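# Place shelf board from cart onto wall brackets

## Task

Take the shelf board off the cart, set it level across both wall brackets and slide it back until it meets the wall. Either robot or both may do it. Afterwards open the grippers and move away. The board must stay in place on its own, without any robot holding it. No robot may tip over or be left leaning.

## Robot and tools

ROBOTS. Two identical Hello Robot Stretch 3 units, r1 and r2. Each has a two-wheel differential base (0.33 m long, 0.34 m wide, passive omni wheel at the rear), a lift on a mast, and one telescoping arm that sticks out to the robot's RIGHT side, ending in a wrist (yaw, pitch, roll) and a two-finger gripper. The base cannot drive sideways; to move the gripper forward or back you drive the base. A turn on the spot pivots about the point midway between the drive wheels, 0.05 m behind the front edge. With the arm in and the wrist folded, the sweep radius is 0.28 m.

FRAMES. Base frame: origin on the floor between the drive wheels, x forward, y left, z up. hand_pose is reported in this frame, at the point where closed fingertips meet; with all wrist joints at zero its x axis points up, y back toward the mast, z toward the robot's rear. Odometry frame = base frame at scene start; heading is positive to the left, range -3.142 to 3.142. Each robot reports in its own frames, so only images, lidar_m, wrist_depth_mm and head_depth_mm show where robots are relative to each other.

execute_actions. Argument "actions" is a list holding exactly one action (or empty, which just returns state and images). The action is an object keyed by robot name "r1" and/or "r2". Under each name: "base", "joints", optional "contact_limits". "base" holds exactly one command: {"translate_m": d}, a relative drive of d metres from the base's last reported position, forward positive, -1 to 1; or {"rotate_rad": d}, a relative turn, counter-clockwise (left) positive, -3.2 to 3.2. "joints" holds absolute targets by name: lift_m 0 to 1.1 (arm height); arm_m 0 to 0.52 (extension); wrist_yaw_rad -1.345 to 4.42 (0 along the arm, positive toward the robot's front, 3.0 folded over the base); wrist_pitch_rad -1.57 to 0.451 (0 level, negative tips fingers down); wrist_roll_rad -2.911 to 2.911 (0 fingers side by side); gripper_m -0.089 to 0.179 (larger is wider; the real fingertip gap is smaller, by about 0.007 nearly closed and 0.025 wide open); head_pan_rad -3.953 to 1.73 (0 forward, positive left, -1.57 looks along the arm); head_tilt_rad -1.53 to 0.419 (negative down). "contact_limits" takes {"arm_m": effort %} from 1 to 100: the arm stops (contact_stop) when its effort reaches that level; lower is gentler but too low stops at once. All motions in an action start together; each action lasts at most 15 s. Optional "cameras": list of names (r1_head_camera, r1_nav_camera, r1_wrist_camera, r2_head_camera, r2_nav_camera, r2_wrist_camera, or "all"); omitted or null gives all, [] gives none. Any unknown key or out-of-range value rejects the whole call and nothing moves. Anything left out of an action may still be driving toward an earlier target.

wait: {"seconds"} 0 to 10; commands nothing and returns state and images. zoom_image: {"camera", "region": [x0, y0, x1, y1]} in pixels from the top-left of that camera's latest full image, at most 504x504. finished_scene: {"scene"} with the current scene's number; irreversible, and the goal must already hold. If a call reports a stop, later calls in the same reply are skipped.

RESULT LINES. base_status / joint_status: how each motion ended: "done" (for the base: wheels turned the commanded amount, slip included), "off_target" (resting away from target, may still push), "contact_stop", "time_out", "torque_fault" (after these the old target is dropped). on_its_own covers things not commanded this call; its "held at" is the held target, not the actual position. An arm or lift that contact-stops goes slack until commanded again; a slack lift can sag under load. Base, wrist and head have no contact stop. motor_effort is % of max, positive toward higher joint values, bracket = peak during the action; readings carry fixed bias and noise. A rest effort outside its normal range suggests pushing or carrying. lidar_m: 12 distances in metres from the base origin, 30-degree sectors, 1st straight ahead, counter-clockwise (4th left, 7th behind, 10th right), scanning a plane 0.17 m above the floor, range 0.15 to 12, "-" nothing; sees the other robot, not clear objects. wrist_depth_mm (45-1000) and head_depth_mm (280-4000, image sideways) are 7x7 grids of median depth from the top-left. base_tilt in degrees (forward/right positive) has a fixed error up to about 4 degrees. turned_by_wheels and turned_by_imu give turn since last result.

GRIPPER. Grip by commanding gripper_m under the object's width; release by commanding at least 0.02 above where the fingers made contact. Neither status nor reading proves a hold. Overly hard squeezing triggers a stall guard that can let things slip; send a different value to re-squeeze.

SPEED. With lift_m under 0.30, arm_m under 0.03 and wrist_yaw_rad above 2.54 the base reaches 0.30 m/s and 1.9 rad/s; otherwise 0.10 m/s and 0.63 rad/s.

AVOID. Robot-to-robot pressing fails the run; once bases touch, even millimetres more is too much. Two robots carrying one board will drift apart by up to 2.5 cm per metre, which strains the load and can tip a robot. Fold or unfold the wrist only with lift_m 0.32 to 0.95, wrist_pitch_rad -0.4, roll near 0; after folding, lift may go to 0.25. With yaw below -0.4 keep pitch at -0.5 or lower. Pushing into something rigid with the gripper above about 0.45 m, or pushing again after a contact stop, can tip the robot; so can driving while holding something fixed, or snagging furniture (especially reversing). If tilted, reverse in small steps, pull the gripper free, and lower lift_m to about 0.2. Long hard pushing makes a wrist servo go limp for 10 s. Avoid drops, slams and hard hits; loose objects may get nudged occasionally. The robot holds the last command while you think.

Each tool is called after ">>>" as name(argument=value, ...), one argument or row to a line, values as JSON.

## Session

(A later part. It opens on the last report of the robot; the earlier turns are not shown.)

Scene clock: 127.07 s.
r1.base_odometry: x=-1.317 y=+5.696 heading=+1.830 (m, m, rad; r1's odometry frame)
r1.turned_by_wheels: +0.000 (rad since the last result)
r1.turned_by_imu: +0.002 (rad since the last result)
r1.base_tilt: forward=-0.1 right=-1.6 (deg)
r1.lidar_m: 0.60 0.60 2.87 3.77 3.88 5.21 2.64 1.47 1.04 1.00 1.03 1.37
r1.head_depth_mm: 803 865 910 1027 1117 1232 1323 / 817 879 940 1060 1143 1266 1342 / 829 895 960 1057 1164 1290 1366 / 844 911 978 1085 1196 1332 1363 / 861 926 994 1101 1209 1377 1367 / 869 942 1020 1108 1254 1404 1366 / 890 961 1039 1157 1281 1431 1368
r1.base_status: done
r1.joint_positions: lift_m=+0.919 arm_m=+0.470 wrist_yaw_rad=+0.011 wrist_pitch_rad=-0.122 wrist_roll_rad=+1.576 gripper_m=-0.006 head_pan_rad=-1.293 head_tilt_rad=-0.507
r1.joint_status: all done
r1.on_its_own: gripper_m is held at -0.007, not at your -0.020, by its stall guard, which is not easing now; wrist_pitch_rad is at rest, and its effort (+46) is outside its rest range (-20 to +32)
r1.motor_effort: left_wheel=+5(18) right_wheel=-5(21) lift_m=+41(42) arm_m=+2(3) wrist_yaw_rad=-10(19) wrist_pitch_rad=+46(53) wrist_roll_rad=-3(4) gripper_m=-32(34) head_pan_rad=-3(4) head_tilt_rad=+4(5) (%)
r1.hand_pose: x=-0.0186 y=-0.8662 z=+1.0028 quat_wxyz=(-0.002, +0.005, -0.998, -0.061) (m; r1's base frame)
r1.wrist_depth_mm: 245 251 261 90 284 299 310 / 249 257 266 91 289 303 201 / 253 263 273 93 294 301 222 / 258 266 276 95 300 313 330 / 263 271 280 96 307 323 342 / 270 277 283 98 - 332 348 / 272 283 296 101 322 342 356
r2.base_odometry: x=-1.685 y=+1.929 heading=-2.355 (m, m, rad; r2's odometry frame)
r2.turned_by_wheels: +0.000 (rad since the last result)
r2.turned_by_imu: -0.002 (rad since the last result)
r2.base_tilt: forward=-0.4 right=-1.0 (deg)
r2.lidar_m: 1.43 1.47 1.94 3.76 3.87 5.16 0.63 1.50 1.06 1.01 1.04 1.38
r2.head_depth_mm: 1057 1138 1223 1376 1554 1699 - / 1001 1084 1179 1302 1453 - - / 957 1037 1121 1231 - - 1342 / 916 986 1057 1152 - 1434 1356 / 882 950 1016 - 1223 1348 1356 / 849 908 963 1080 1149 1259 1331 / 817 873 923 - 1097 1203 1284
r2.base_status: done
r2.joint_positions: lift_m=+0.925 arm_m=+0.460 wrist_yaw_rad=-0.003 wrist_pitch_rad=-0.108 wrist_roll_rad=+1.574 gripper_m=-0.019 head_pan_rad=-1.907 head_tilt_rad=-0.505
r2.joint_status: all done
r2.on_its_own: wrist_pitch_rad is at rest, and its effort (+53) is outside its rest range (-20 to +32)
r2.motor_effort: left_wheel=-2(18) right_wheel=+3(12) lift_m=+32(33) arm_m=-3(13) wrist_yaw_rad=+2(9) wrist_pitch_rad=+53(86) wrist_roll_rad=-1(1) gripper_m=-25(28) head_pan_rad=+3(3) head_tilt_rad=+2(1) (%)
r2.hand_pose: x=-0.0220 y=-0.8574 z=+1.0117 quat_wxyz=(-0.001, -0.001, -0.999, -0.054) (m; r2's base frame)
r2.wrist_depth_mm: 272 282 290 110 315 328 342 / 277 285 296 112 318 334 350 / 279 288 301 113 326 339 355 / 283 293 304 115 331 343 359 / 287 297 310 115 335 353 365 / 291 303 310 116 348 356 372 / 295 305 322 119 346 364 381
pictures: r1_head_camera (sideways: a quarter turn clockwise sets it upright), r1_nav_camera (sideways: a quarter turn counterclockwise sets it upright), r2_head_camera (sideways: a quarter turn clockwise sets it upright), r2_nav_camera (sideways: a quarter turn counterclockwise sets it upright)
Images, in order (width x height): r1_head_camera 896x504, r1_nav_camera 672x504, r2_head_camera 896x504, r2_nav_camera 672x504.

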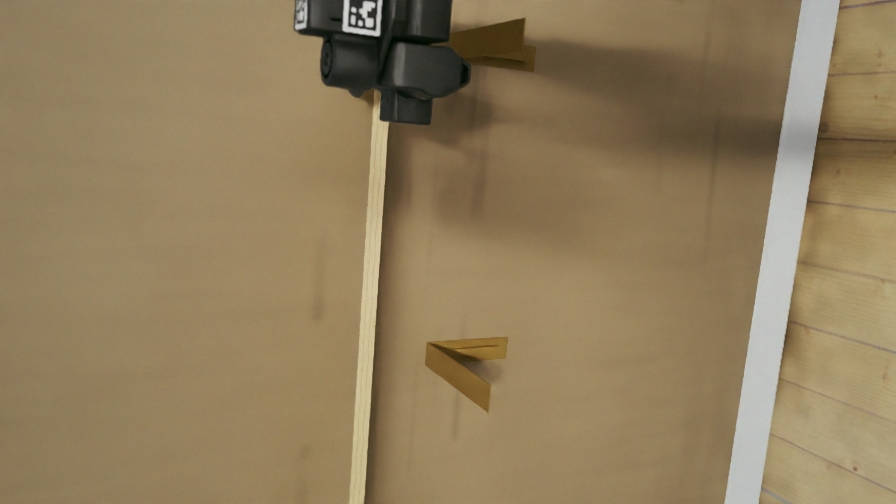

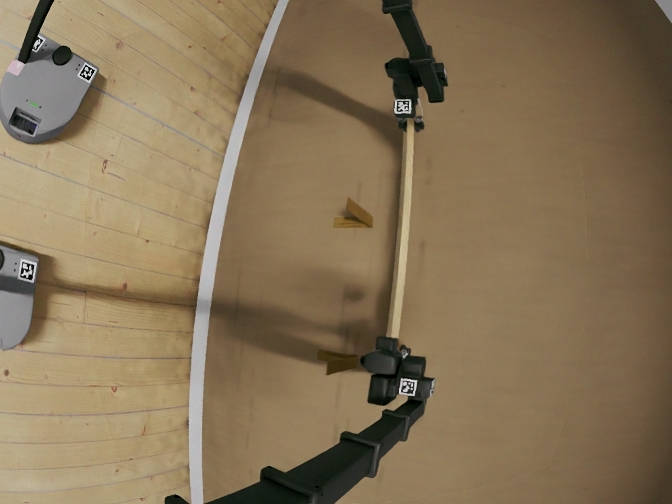

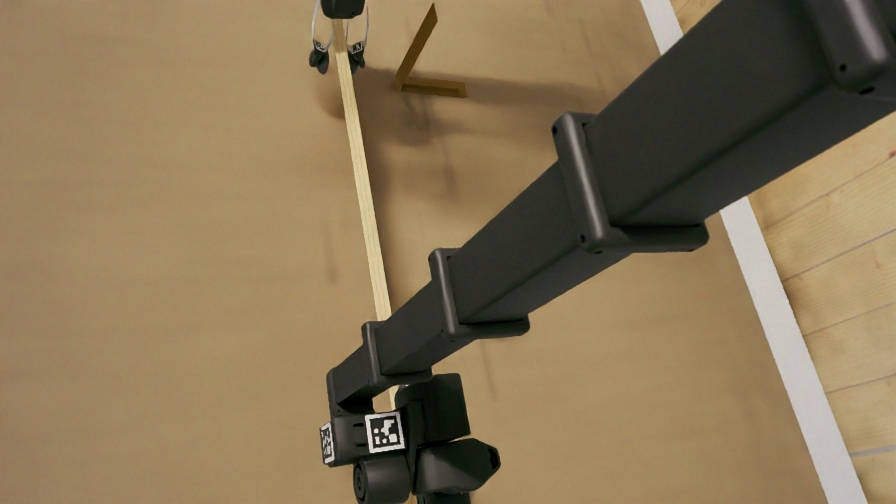

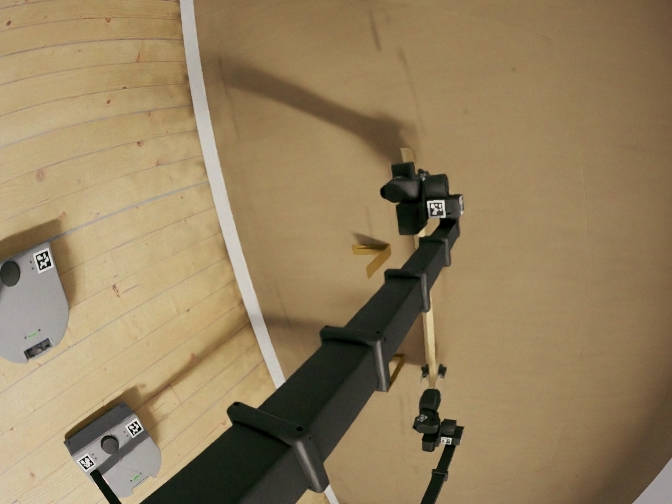

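>>> execute_actions(
  actions=[
    {"r1":{"base":{"translate_m":-0.22},"joints":{"head_pan_rad":-1.1}},"r2":{"base":{"translate_m":-0.22},"joints":{"head_pan_rad":-2.0}}},
  ],
  cameras=["r2_head_camera","r1_head_camera","r1_nav_camera"],
)

Scene clock: 131.03 s.
r1.base_odometry: x=-1.260 y=+5.484 heading=+1.830 (m, m, rad; r1's odometry frame)
r1.turned_by_wheels: +0.000 (rad since the last result)
r1.turned_by_imu: +0.002 (rad since the last result)
r1.base_tilt: forward=-0.2 right=-1.6 (deg)
r1.lidar_m: 0.61 0.60 3.15 3.76 3.88 5.14 2.59 1.48 1.05 1.00 1.03 1.38
r1.head_depth_mm: 813 871 939 1008 1113 1217 1302 / 844 900 962 1041 1152 1276 1332 / 871 936 1002 1106 1216 1351 1360 / 896 969 1037 1150 1266 1402 1358 / 931 1002 1087 1201 1335 1490 1367 / 968 1051 1128 1253 1404 1546 1368 / 1007 1091 1140 1326 1470 1600 1375
r1.base_status: done
r1.joint_positions: lift_m=+0.919 arm_m=+0.470 wrist_yaw_rad=+0.011 wrist_pitch_rad=-0.122 wrist_roll_rad=+1.576 gripper_m=-0.006 head_pan_rad=-1.107 head_tilt_rad=-0.507
r1.joint_status: all done
r1.on_its_own: gripper_m is held at -0.007, not at your -0.020, by its stall guard, which is not easing now; wrist_pitch_rad is at rest, and its effort (+46) is outside its rest range (-20 to +32)
r1.motor_effort: left_wheel=+5(7) right_wheel=-5(8) lift_m=+41(41) arm_m=+1(1) wrist_yaw_rad=-10(10) wrist_pitch_rad=+46(46) wrist_roll_rad=-3(3) gripper_m=-32(33) head_pan_rad=+4(24) head_tilt_rad=+5(5) (%)
r1.hand_pose: x=-0.0186 y=-0.8662 z=+1.0028 quat_wxyz=(-0.002, +0.005, -0.998, -0.061) (m; r1's base frame)
r1.wrist_depth_mm: 250 257 270 90 289 306 317 / 254 263 274 92 296 311 325 / 259 267 277 93 304 315 329 / 265 273 283 95 308 326 340 / 270 278 290 96 319 332 348 / 277 284 295 98 - 341 354 / 277 291 306 101 328 343 364
r2.base_odometry: x=-1.530 y=+2.085 heading=-2.356 (m, m, rad; r2's odometry frame)
r2.turned_by_wheels: +0.000 (rad since the last result)
r2.turned_by_imu: +0.001 (rad since the last result)
r2.base_tilt: forward=-0.5 right=-1.0 (deg)
r2.lidar_m: 1.64 1.70 2.25 3.75 3.84 5.20 0.63 1.51 1.07 1.02 1.05 1.39
r2.head_depth_mm: 1138 1249 1279 1531 1729 1695 - / 1084 1183 1249 1405 1580 - - / 1025 1107 1185 1313 1434 - 1288 / 971 1043 1118 1224 - - 1358 / 926 986 1051 1137 1283 1386 1353 / 878 948 1007 1090 1178 1302 1352 / 841 896 945 1047 1117 1205 1289
r2.base_status: done
r2.joint_positions: lift_m=+0.925 arm_m=+0.460 wrist_yaw_rad=-0.002 wrist_pitch_rad=-0.108 wrist_roll_rad=+1.574 gripper_m=-0.019 head_pan_rad=-1.993 head_tilt_rad=-0.505
r2.joint_status: all done
r2.on_its_own: wrist_pitch_rad is at rest, and its effort (+53) is outside its rest range (-20 to +32)
r2.motor_effort: left_wheel=-2(7) right_wheel=+3(4) lift_m=+33(32) arm_m=-3(3) wrist_yaw_rad=+2(2) wrist_pitch_rad=+53(54) wrist_roll_rad=-1(1) gripper_m=-25(25) head_pan_rad=-2(9) head_tilt_rad=+1(1) (%)
r2.hand_pose: x=-0.0218 y=-0.8574 z=+1.0117 quat_wxyz=(-0.001, -0.001, -0.999, -0.054) (m; r2's base frame)
r2.wrist_depth_mm: 280 289 298 110 324 335 352 / 284 292 303 112 327 342 358 / 289 298 307 113 332 345 361 / 291 301 314 115 338 304 204 / 295 306 318 115 347 359 375 / 299 310 318 116 357 367 388 / 305 314 330 119 355 374 390
pictures: r1_head_camera (sideways: a quarter turn clockwise sets it upright), r1_nav_camera (sideways: a quarter turn counterclockwise sets it upright), r2_head_camera (sideways: a quarter turn clockwise sets it upright)
Images, in order (width x height): r1_head_camera 896x504, r1_nav_camera 672x504, r2_head_camera 896x504.

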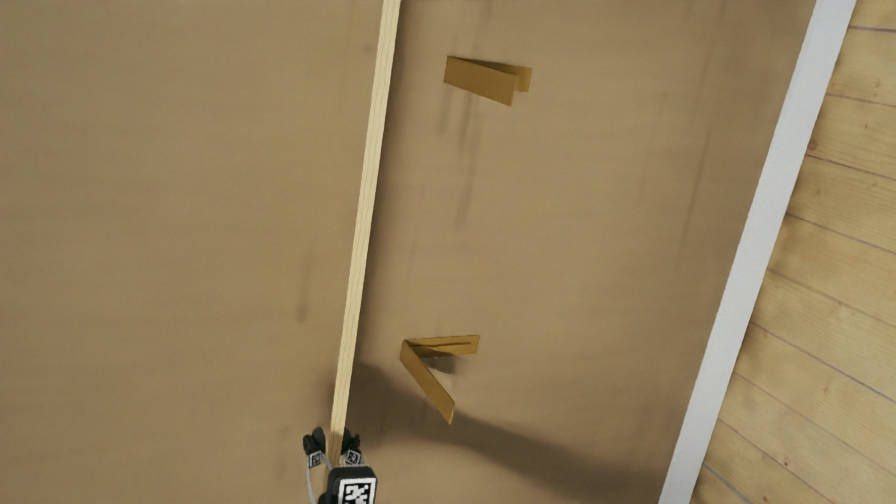

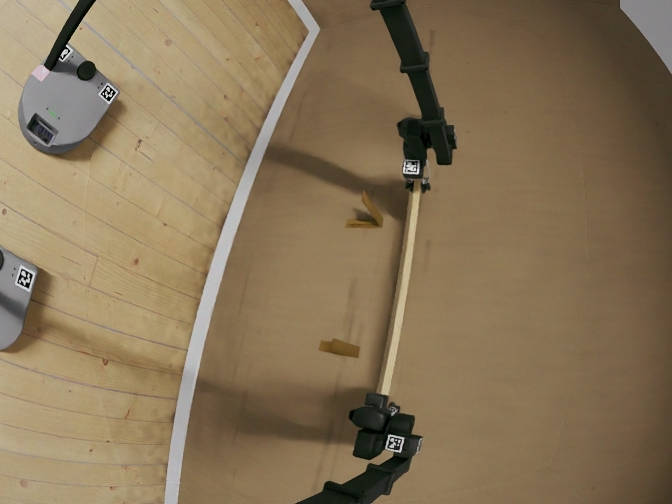

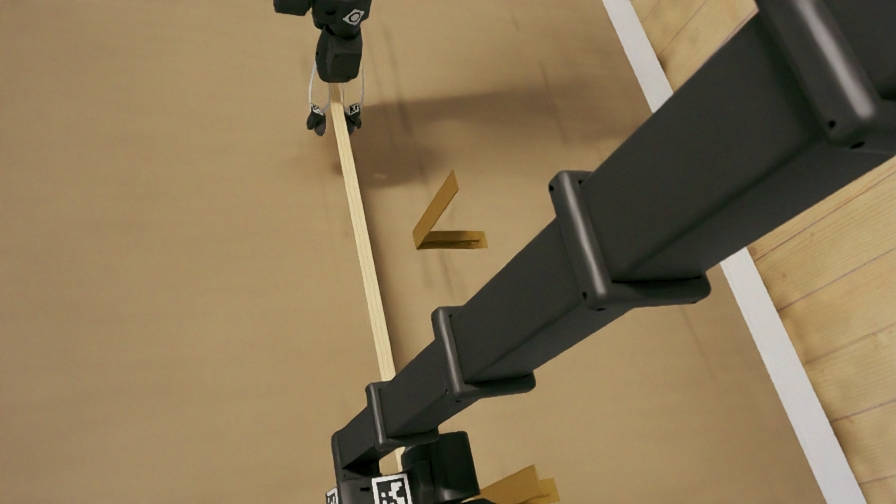

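>>> execute_actions(
  actions=[
    {"r1":{"base":{"translate_m":0.05}},"r2":{"base":{"translate_m":0.05}}},
  ],
  cameras=[],
)

>>> execute_actions(
  actions=[
    {"r1":{"joints":{"lift_m":0.83}},"r2":{"joints":{"lift_m":0.825}}},
  ],
  cameras=["r2_head_camera","r1_head_camera","r1_nav_camera","r1_wrist_camera","r2_wrist_camera"],
)

Scene clock: 132.77 s.
r1.base_odometry: x=-1.273 y=+5.532 heading=+1.830 (m, m, rad; r1's odometry frame)
r1.turned_by_wheels: +0.000 (rad since the last result)
r1.turned_by_imu: +0.000 (rad since the last result)
r1.base_tilt: forward=-0.1 right=-1.6 (deg)
r1.lidar_m: 0.61 0.60 3.11 3.77 3.89 5.21 2.63 1.47 1.05 1.00 1.03 1.38
r1.head_depth_mm: 813 867 938 998 1114 1211 1299 / 838 902 962 1058 1158 1268 1337 / 869 931 1000 1099 1206 1336 1358 / 896 969 1035 1146 1263 1408 1361 / 929 1004 1088 1190 1327 1487 1366 / 969 1051 1122 1260 1406 1541 1368 / 998 1084 1145 1330 1466 1599 1364
r1.base_status: done
r1.joint_positions: lift_m=+0.919 arm_m=+0.470 wrist_yaw_rad=+0.011 wrist_pitch_rad=-0.122 wrist_roll_rad=+1.576 gripper_m=-0.006 head_pan_rad=-1.107 head_tilt_rad=-0.507
r1.joint_status: not commanded
r1.on_its_own: gripper_m is held at -0.007, not at your -0.020, by its stall guard, which is not easing now; wrist_pitch_rad is at rest, and its effort (+46) is outside its rest range (-20 to +32)
r1.motor_effort: left_wheel=+4(10) right_wheel=-4(6) lift_m=+41(41) arm_m=+2(1) wrist_yaw_rad=-10(10) wrist_pitch_rad=+46(46) wrist_roll_rad=-2(2) gripper_m=-32(32) head_pan_rad=+4(4) head_tilt_rad=+5(5) (%)
r1.hand_pose: x=-0.0186 y=-0.8662 z=+1.0028 quat_wxyz=(-0.002, +0.005, -0.998, -0.061) (m; r1's base frame)
r1.wrist_depth_mm: 249 258 266 90 290 304 313 / 252 262 270 92 293 307 321 / 258 268 277 93 300 313 328 / 262 272 281 95 306 322 338 / 265 277 288 96 316 329 343 / 274 282 288 98 - 328 357 / 276 285 304 101 332 273 361
r2.base_odometry: x=-1.565 y=+2.049 heading=-2.356 (m, m, rad; r2's odometry frame)
r2.turned_by_wheels: +0.000 (rad since the last result)
r2.turned_by_imu: +0.000 (rad since the last result)
r2.base_tilt: forward=-0.4 right=-1.0 (deg)
r2.lidar_m: 1.60 1.64 2.19 3.74 3.86 5.14 0.63 1.51 1.07 1.02 1.05 1.39
r2.head_depth_mm: 1149 1248 1281 1523 1716 1699 - / 1080 1171 1247 1416 1574 - - / 1022 1102 1189 1306 1427 - 1284 / 970 1037 1118 1231 - - 1362 / 919 988 1054 1127 1273 1386 1362 / 877 940 1013 1093 1183 1286 1345 / 842 896 942 1005 1119 1197 1294
r2.base_status: done
r2.joint_positions: lift_m=+0.925 arm_m=+0.460 wrist_yaw_rad=-0.001 wrist_pitch_rad=-0.108 wrist_roll_rad=+1.574 gripper_m=-0.019 head_pan_rad=-1.993 head_tilt_rad=-0.505
r2.joint_status: not commanded
r2.on_its_own: wrist_pitch_rad is at rest, and its effort (+53) is outside its rest range (-20 to +32)
r2.motor_effort: left_wheel=-3(4) right_wheel=+2(7) lift_m=+32(32) arm_m=-3(3) wrist_yaw_rad=+1(1) wrist_pitch_rad=+53(53) wrist_roll_rad=-1(1) gripper_m=-25(25) head_pan_rad=-2(2) head_tilt_rad=+2(2) (%)
r2.hand_pose: x=-0.0216 y=-0.8574 z=+1.0117 quat_wxyz=(-0.001, -0.001, -0.999, -0.054) (m; r2's base frame)
r2.wrist_depth_mm: 276 285 297 110 323 336 345 / 282 293 299 112 327 339 215 / 286 294 306 113 333 324 357 / 289 299 310 114 338 354 366 / 293 302 315 115 346 356 375 / 297 309 318 116 354 364 380 / 301 313 329 120 355 372 390
pictures: none
No camera images: the call's "cameras" was empty. Leave "cameras" out to get every camera's image.

Scene clock: 134.50 s.
r1.base_odometry: x=-1.273 y=+5.532 heading=+1.830 (m, m, rad; r1's odometry frame)
r1.turned_by_wheels: +0.000 (rad since the last result)
r1.turned_by_imu: +0.000 (rad since the last result)
r1.base_tilt: forward=-0.2 right=-1.6 (deg)
r1.lidar_m: 0.61 0.61 3.10 3.77 3.87 5.17 2.62 1.47 1.05 1.00 1.03 1.38
r1.head_depth_mm: 813 870 938 984 1103 1214 1300 / 841 901 968 1043 1154 1275 1343 / 866 932 1006 1084 1208 1341 1369 / 899 968 1049 1145 1270 1410 1368 / 934 1007 1090 1187 1329 1477 1356 / 961 1046 1141 1262 1394 1551 1364 / 1000 1087 1187 1305 1479 1595 1372
r1.base_status: not commanded
r1.joint_positions: lift_m=+0.830 arm_m=+0.470 wrist_yaw_rad=+0.010 wrist_pitch_rad=-0.123 wrist_roll_rad=+1.576 gripper_m=-0.006 head_pan_rad=-1.107 head_tilt_rad=-0.507
r1.joint_status: all done
r1.on_its_own: gripper_m is held at -0.007, not at your -0.020, by its stall guard, which is not easing now; wrist_pitch_rad is at rest, and its effort (+47) is outside its rest range (-20 to +32)
r1.motor_effort: left_wheel=+4(4) right_wheel=-4(5) lift_m=+29(32) arm_m=+1(1) wrist_yaw_rad=-9(9) wrist_pitch_rad=+47(47) wrist_roll_rad=-2(3) gripper_m=-32(32) head_pan_rad=+4(5) head_tilt_rad=+5(5) (%)
r1.hand_pose: x=-0.0189 y=-0.8661 z=+0.9129 quat_wxyz=(-0.002, +0.005, -0.998, -0.062) (m; r1's base frame)
r1.wrist_depth_mm: 249 256 267 90 288 305 319 / 252 261 272 92 296 309 326 / 260 265 278 94 304 315 330 / 262 271 281 95 309 322 339 / 266 276 285 96 316 330 347 / 272 281 290 98 - 338 356 / 278 287 303 101 238 348 368
r2.base_odometry: x=-1.565 y=+2.049 heading=-2.356 (m, m, rad; r2's odometry frame)
r2.turned_by_wheels: +0.000 (rad since the last result)
r2.turned_by_imu: +0.000 (rad since the last result)
r2.base_tilt: forward=-0.4 right=-1.0 (deg)
r2.lidar_m: 1.60 1.64 2.18 3.75 3.87 5.16 0.63 1.51 1.08 1.02 1.05 1.39
r2.head_depth_mm: 1148 1247 1363 1507 1723 1644 1352 / 1075 1173 1255 1415 1571 1639 1384 / 1018 1105 1200 1320 1451 1580 - / 965 1044 1134 1232 1350 1479 - / 918 987 1062 1137 1246 1401 1358 / 877 939 1002 1062 1199 1295 1344 / 839 889 954 1005 1131 1211 1288
r2.base_status: not commanded
r2.joint_positions: lift_m=+0.825 arm_m=+0.460 wrist_yaw_rad=-0.002 wrist_pitch_rad=-0.103 wrist_roll_rad=+1.574 gripper_m=-0.019 head_pan_rad=-1.993 head_tilt_rad=-0.505
r2.joint_status: all done
r2.on_its_own: wrist_pitch_rad is at rest, and its effort (+51) is outside its rest range (-20 to +32)
r2.motor_effort: left_wheel=-2(2) right_wheel=+2(2) lift_m=+30(32) arm_m=-3(3) wrist_yaw_rad=+1(1) wrist_pitch_rad=+51(53) wrist_roll_rad=-2(1) gripper_m=-24(25) head_pan_rad=-2(2) head_tilt_rad=+1(2) (%)
r2.hand_pose: x=-0.0218 y=-0.8577 z=+0.9131 quat_wxyz=(-0.001, -0.001, -0.999, -0.052) (m; r2's base frame)
r2.wrist_depth_mm: 280 288 296 110 323 324 350 / 284 292 301 112 219 152 355 / 286 294 307 113 295 342 359 / 291 299 310 114 334 352 362 / 295 305 315 115 343 358 372 / 299 308 318 117 352 363 377 / 303 315 328 119 350 369 387
pictures: r1_head_camera (sideways: a quarter turn clockwise sets it upright), r1_nav_camera (sideways: a quarter turn counterclockwise sets it upright), r1_wrist_camera, r2_head_camera (sideways: a quarter turn clockwise sets it upright), r2_wrist_camera
Images, in order (width x height): r1_head_camera 896x504, r1_nav_camera 672x504, r1_wrist_camera 644x364, r2_head_camera 896x504, r2_wrist_camera 644x364.

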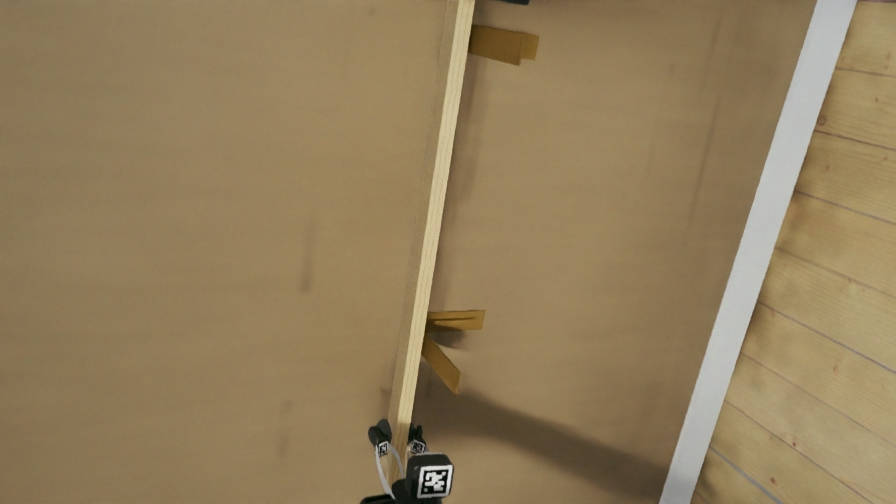

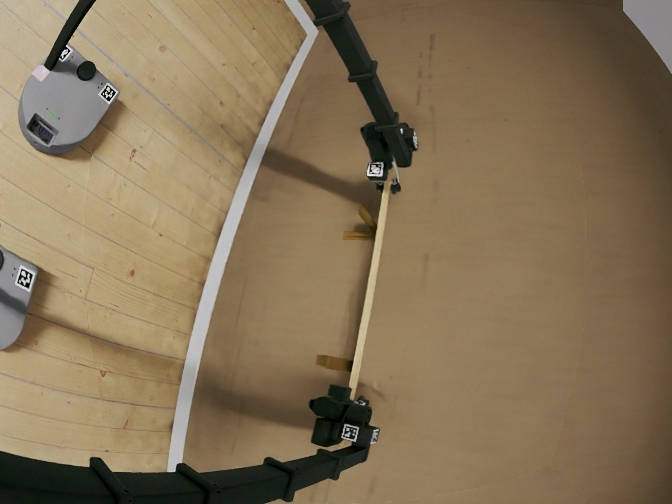

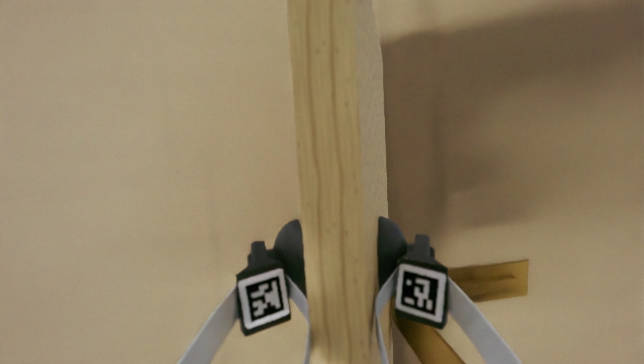

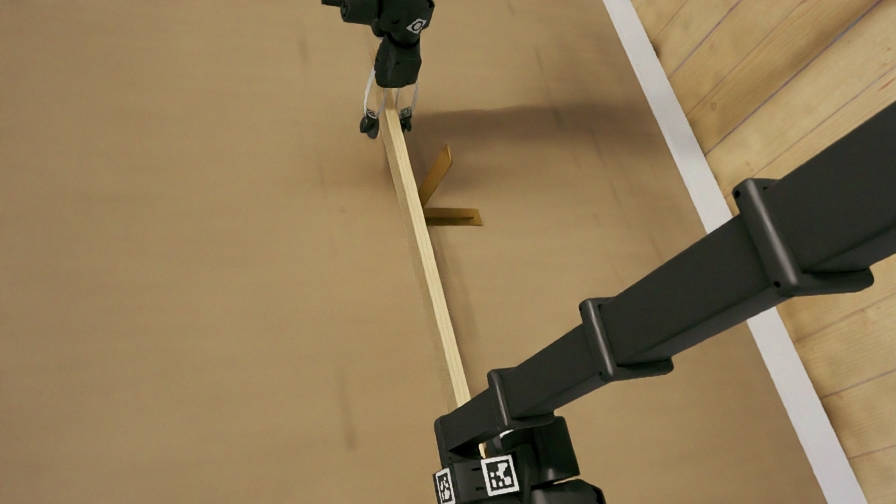

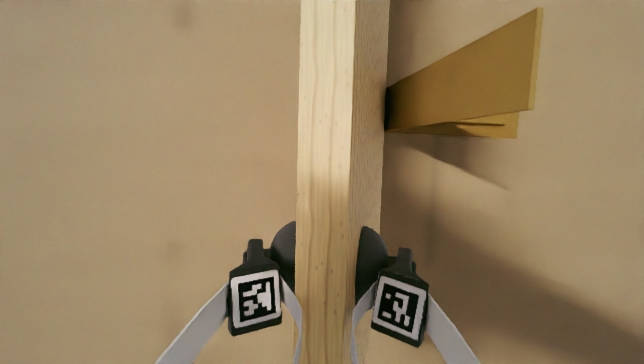

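>>> execute_actions(
  actions=[
    {"r1":{"joints":{"lift_m":0.805}},"r2":{"joints":{"lift_m":0.80}}},
  ],
  cameras=["r1_wrist_camera","r2_wrist_camera"],
)

Scene clock: 135.63 s.
r1.base_odometry: x=-1.273 y=+5.532 heading=+1.830 (m, m, rad; r1's odometry frame)
r1.turned_by_wheels: +0.000 (rad since the last result)
r1.turned_by_imu: +0.000 (rad since the last result)
r1.base_tilt: forward=-0.1 right=-1.6 (deg)
r1.lidar_m: 0.60 0.60 3.10 3.77 3.88 5.19 2.62 1.47 1.05 1.00 1.03 1.38
r1.head_depth_mm: 816 875 937 971 1106 1220 1303 / 841 904 973 1023 1144 1272 1340 / 866 935 1006 1076 1209 1336 1363 / 897 967 1050 1146 1263 1412 1354 / 930 1003 1091 1185 1330 1487 1366 / 967 1047 1142 1262 1399 1551 1372 / 1003 1088 1187 996 1463 1594 1372
r1.base_status: not commanded
r1.joint_positions: lift_m=+0.805 arm_m=+0.470 wrist_yaw_rad=+0.009 wrist_pitch_rad=-0.101 wrist_roll_rad=+1.576 gripper_m=-0.006 head_pan_rad=-1.107 head_tilt_rad=-0.507
r1.joint_status: all done
r1.on_its_own: gripper_m is held at -0.007, not at your -0.020, by its stall guard, which is not easing now; wrist_pitch_rad is at rest, and its effort (+38) is outside its rest range (-20 to +32)
r1.motor_effort: left_wheel=+4(4) right_wheel=-4(4) lift_m=+28(28) arm_m=+2(3) wrist_yaw_rad=-8(9) wrist_pitch_rad=+38(47) wrist_roll_rad=-2(2) gripper_m=-29(32) head_pan_rad=+4(4) head_tilt_rad=+5(5) (%)
r1.hand_pose: x=-0.0192 y=-0.8673 z=+0.8936 quat_wxyz=(-0.002, +0.004, -0.999, -0.051) (m; r1's base frame)
r1.wrist_depth_mm: 251 259 268 90 290 296 307 / 253 261 271 92 295 306 314 / 261 268 277 94 300 313 325 / 267 272 282 95 304 318 329 / 270 281 287 97 313 324 339 / 276 279 293 99 - 328 345 / 281 289 298 101 295 343 351
r2.base_odometry: x=-1.565 y=+2.049 heading=-2.356 (m, m, rad; r2's odometry frame)
r2.turned_by_wheels: +0.000 (rad since the last result)
r2.turned_by_imu: +0.000 (rad since the last result)
r2.base_tilt: forward=-0.4 right=-1.0 (deg)
r2.lidar_m: 1.59 1.64 2.18 3.77 3.87 5.17 0.63 1.51 1.07 1.02 1.05 1.39
r2.head_depth_mm: 1142 1252 1351 1499 1709 1657 1357 / 1072 1181 1283 1410 1587 1627 1350 / 1018 1102 1192 1296 1454 1573 1383 / 970 1041 1122 1218 1345 1462 - / 920 986 1067 1126 1244 - 1336 / 876 941 1003 1063 - 1294 1339 / 838 896 958 1012 1150 1208 1294
r2.base_status: not commanded
r2.joint_positions: lift_m=+0.800 arm_m=+0.460 wrist_yaw_rad=-0.003 wrist_pitch_rad=-0.068 wrist_roll_rad=+1.574 gripper_m=-0.019 head_pan_rad=-1.993 head_tilt_rad=-0.505
r2.joint_status: all done
r2.on_its_own: wrist_pitch_rad is at rest, and its effort (+34) is outside its rest range (-20 to +32)
r2.motor_effort: left_wheel=-2(2) right_wheel=+2(2) lift_m=+27(34) arm_m=-3(3) wrist_yaw_rad=+3(3) wrist_pitch_rad=+34(51) wrist_roll_rad=-1(1) gripper_m=-22(24) head_pan_rad=-2(2) head_tilt_rad=+2(1) (%)
r2.hand_pose: x=-0.0221 y=-0.8592 z=+0.8970 quat_wxyz=(-0.001, -0.002, -0.999, -0.034) (m; r2's base frame)
r2.wrist_depth_mm: 284 291 301 110 313 319 332 / 288 295 303 112 207 328 338 / 292 301 309 113 322 335 346 / 295 305 312 115 331 340 352 / 300 308 317 116 334 346 357 / 305 314 321 117 343 352 364 / 308 319 329 119 349 360 371
pictures: r1_wrist_camera, r2_wrist_camera
Images, in order (width x height): r1_wrist_camera 644x364, r2_wrist_camera 644x364.

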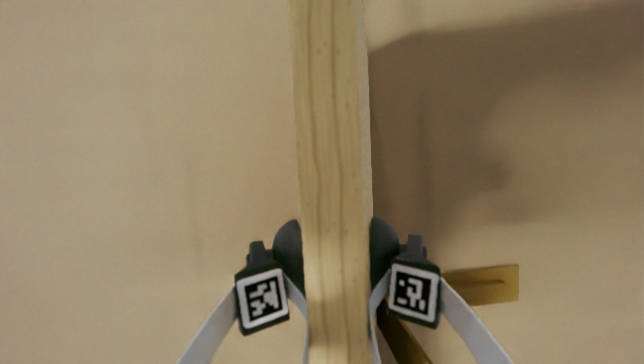

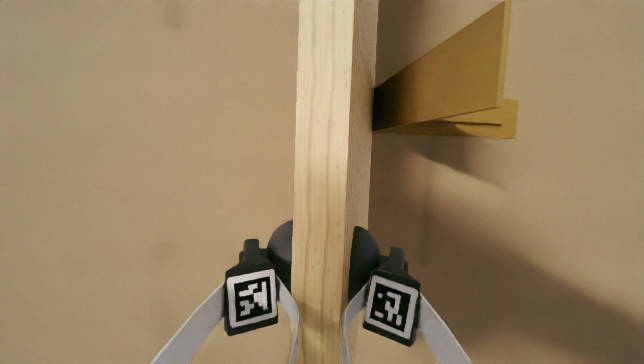

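>>> execute_actions(
  actions=[
    {"r1":{"joints":{"lift_m":0.79,"gripper_m":0.07}},"r2":{"joints":{"lift_m":0.785,"gripper_m":0.07}}},
  ],
  cameras=[],
)

>>> execute_actions(
  actions=[
    {"r1":{"joints":{"arm_m":0.27}},"r2":{"joints":{"arm_m":0.26}}},
  ],
  cameras=["r2_head_camera","r1_head_camera","r1_nav_camera","r1_wrist_camera","r2_wrist_camera"],
)

Scene clock: 137.30 s.
r1.base_odometry: x=-1.273 y=+5.532 heading=+1.830 (m, m, rad; r1's odometry frame)
r1.turned_by_wheels: +0.000 (rad since the last result)
r1.turned_by_imu: +0.000 (rad since the last result)
r1.base_tilt: forward=-0.1 right=-1.6 (deg)
r1.lidar_m: 0.61 0.60 3.11 3.75 3.89 5.19 2.62 1.47 1.05 1.00 1.03 1.38
r1.head_depth_mm: 814 870 934 972 1106 1215 1307 / 843 903 967 1024 1152 1273 1344 / 869 935 1010 1059 1215 1335 1360 / 897 969 1050 1099 1267 1400 1364 / 930 1005 1091 1169 1331 1488 1379 / 961 1038 1140 1249 1397 1539 1367 / 1004 1089 1187 1252 1483 1597 1360
r1.base_status: not commanded
r1.joint_positions: lift_m=+0.790 arm_m=+0.470 wrist_yaw_rad=+0.006 wrist_pitch_rad=-0.075 wrist_roll_rad=+1.576 gripper_m=+0.070 head_pan_rad=-1.107 head_tilt_rad=-0.507
r1.joint_status: all done
r1.motor_effort: left_wheel=+4(4) right_wheel=-4(5) lift_m=+27(30) arm_m=+1(2) wrist_yaw_rad=-6(8) wrist_pitch_rad=+28(38) wrist_roll_rad=-3(2) gripper_m=-8(96) head_pan_rad=+5(4) head_tilt_rad=+4(5) (%)
r1.hand_pose: x=-0.0197 y=-0.8685 z=+0.8853 quat_wxyz=(-0.002, +0.003, -0.999, -0.038) (m; r1's base frame)
r1.wrist_depth_mm: 255 260 269 271 284 289 298 / 259 265 275 278 289 296 305 / 264 272 280 284 294 301 313 / 269 274 285 289 299 310 316 / 274 279 287 296 97 317 332 / 282 286 298 300 98 327 336 / 288 291 301 307 316 330 340
r2.base_odometry: x=-1.565 y=+2.049 heading=-2.356 (m, m, rad; r2's odometry frame)
r2.turned_by_wheels: +0.000 (rad since the last result)
r2.turned_by_imu: +0.000 (rad since the last result)
r2.base_tilt: forward=-0.5 right=-1.1 (deg)
r2.lidar_m: 1.60 1.64 2.19 3.77 3.87 5.21 0.63 1.51 1.07 1.02 1.05 1.39
r2.head_depth_mm: 1142 1245 1361 1478 1716 1649 1347 / 1080 1170 1273 1416 1574 1645 1348 / 1022 1103 1202 1293 1453 1577 1388 / 968 1044 1127 1184 1350 1473 - / 922 985 1060 1114 1253 - 1327 / 876 938 1005 1050 - 1288 1354 / 843 893 955 1004 - 1213 1289
r2.base_status: not commanded
r2.joint_positions: lift_m=+0.785 arm_m=+0.460 wrist_yaw_rad=-0.003 wrist_pitch_rad=-0.034 wrist_roll_rad=+1.574 gripper_m=+0.070 head_pan_rad=-1.993 head_tilt_rad=-0.505
r2.joint_status: all done
r2.motor_effort: left_wheel=-1(3) right_wheel=+1(2) lift_m=+26(27) arm_m=-3(3) wrist_yaw_rad=+2(3) wrist_pitch_rad=+17(33) wrist_roll_rad=-1(1) gripper_m=-1(89) head_pan_rad=-2(2) head_tilt_rad=+1(2) (%)
r2.hand_pose: x=-0.0222 y=-0.8605 z=+0.8907 quat_wxyz=(-0.001, -0.002, -1.000, -0.017) (m; r2's base frame)
r2.wrist_depth_mm: 290 296 301 304 308 317 323 / 294 299 304 310 160 320 327 / 299 302 310 315 314 326 332 / 303 308 313 318 324 332 336 / 308 311 319 320 329 335 344 / 314 316 324 324 - 340 347 / 316 324 328 328 339 347 356
pictures: none
No camera images: the call's "cameras" was empty. Leave "cameras" out to get every camera's image.

Scene clock: 140.00 s.
r1.base_odometry: x=-1.273 y=+5.532 heading=+1.830 (m, m, rad; r1's odometry frame)
r1.turned_by_wheels: +0.000 (rad since the last result)
r1.turned_by_imu: +0.001 (rad since the last result)
r1.base_tilt: forward=-0.2 right=-1.7 (deg)
r1.lidar_m: 0.61 0.60 3.13 3.77 3.89 5.20 2.62 1.47 1.05 1.00 1.03 1.38
r1.head_depth_mm: 816 867 940 1001 755 1230 1304 / 842 901 974 1035 1157 1266 1339 / 870 933 1013 1050 1214 1335 1364 / 900 965 1045 975 1262 1409 1371 / 931 1006 1091 1075 1331 1492 1362 / 971 1042 1138 1225 1406 1546 1365 / 998 1091 1197 1310 1490 1596 1373
r1.base_status: not commanded
r1.joint_positions: lift_m=+0.790 arm_m=+0.270 wrist_yaw_rad=+0.008 wrist_pitch_rad=-0.077 wrist_roll_rad=+1.576 gripper_m=+0.070 head_pan_rad=-1.107 head_tilt_rad=-0.507
r1.joint_status: all done
r1.motor_effort: left_wheel=+5(7) right_wheel=-5(8) lift_m=+28(29) arm_m=-3(5) wrist_yaw_rad=-7(10) wrist_pitch_rad=+29(29) wrist_roll_rad=-2(2) gripper_m=-9(9) head_pan_rad=+4(6) head_tilt_rad=+5(4) (%)
r1.hand_pose: x=-0.0194 y=-0.6690 z=+0.8848 quat_wxyz=(-0.002, +0.004, -0.999, -0.039) (m; r1's base frame)
r1.wrist_depth_mm: 426 436 448 460 68 487 512 / 443 451 459 470 72 489 526 / 443 459 461 472 76 510 523 / 454 467 470 485 82 511 537 / 455 472 483 495 87 526 542 / 465 483 505 491 93 540 566 / 474 487 507 522 528 557 568
r2.base_odometry: x=-1.565 y=+2.049 heading=-2.356 (m, m, rad; r2's odometry frame)
r2.turned_by_wheels: +0.000 (rad since the last result)
r2.turned_by_imu: +0.001 (rad since the last result)
r2.base_tilt: forward=-0.5 right=-1.0 (deg)
r2.lidar_m: 1.60 1.64 2.18 3.76 3.86 5.17 0.63 1.51 1.07 1.02 1.05 1.39
r2.head_depth_mm: 1149 1250 1374 1410 1727 1652 1355 / 1082 1169 1288 1323 1571 1650 1347 / 1019 1097 1202 1227 1447 1562 1386 / 968 1041 1128 1175 1351 1471 - / 919 989 1066 1099 1263 - 1321 / 879 935 1009 1040 1170 - 1341 / 840 893 954 1005 1104 - 1291
r2.base_status: not commanded
r2.joint_positions: lift_m=+0.785 arm_m=+0.260 wrist_yaw_rad=-0.001 wrist_pitch_rad=-0.022 wrist_roll_rad=+1.574 gripper_m=+0.070 head_pan_rad=-1.993 head_tilt_rad=-0.505
r2.joint_status: all done
r2.motor_effort: left_wheel=-1(1) right_wheel=+1(1) lift_m=+27(27) arm_m=-3(5) wrist_yaw_rad=+2(3) wrist_pitch_rad=+11(16) wrist_roll_rad=-1(1) gripper_m=+0(1) head_pan_rad=-2(1) head_tilt_rad=+2(2) (%)
r2.hand_pose: x=-0.0217 y=-0.6609 z=+0.8937 quat_wxyz=(-0.001, -0.001, -1.000, -0.012) (m; r2's base frame)
r2.wrist_depth_mm: 468 476 488 489 502 513 517 / 481 484 498 498 511 515 524 / 489 497 503 506 521 531 532 / 499 501 511 510 527 529 541 / 509 510 518 525 535 544 552 / 513 521 529 534 546 549 567 / 519 531 537 538 553 559 566
pictures: r1_head_camera (sideways: a quarter turn clockwise sets it upright), r1_nav_camera (sideways: a quarter turn counterclockwise sets it upright), r1_wrist_camera, r2_head_camera (sideways: a quarter turn clockwise sets it upright), r2_wrist_camera
Images, in order (width x height): r1_head_camera 896x504, r1_nav_camera 672x504, r1_wrist_camera 644x364, r2_head_camera 896x504, r2_wrist_camera 644x364.

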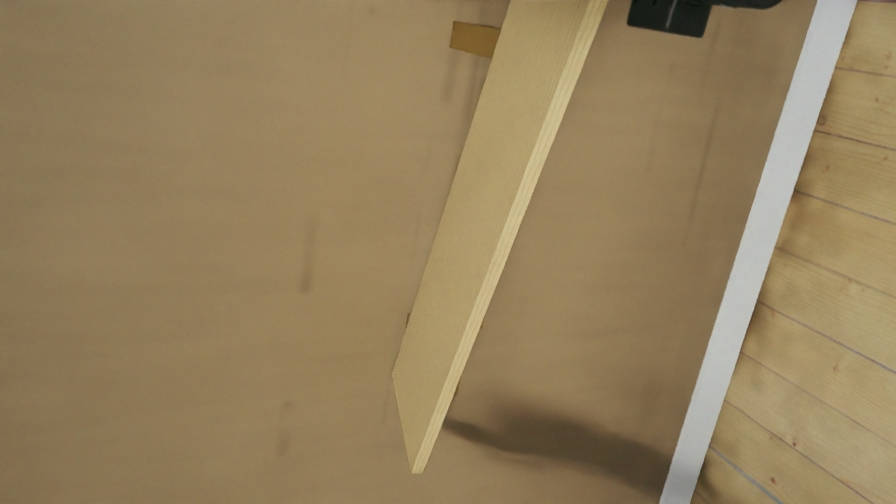

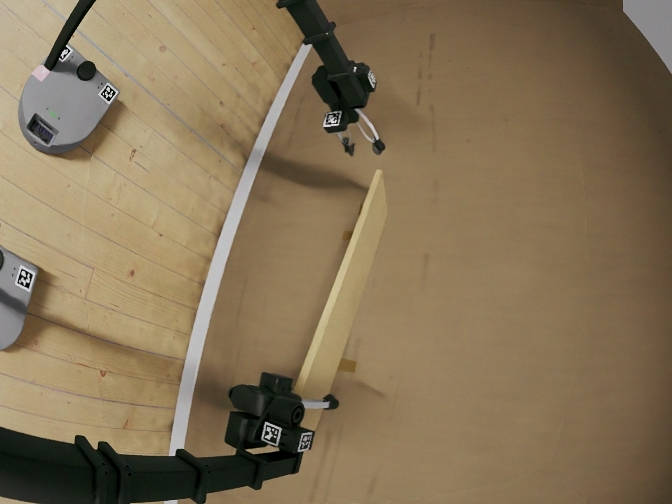

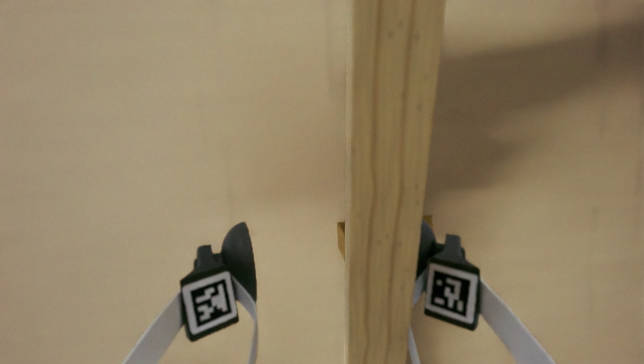

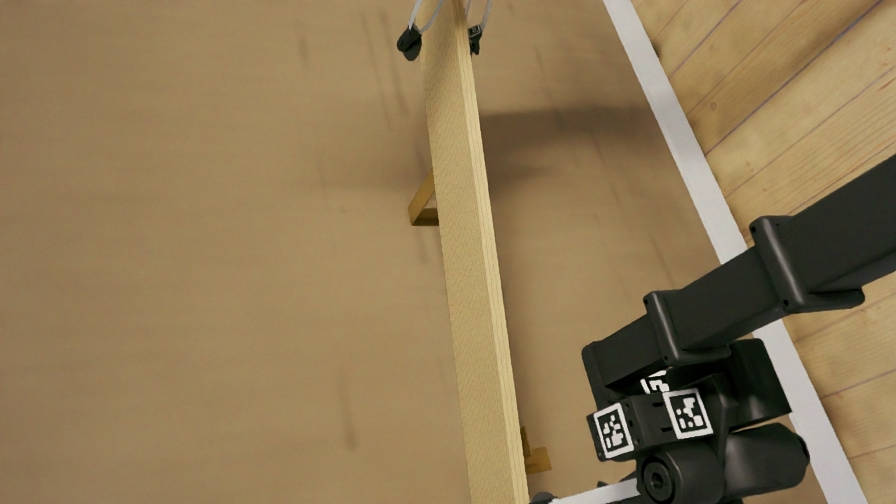

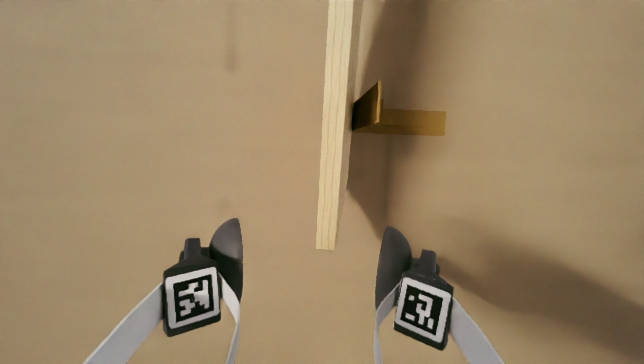

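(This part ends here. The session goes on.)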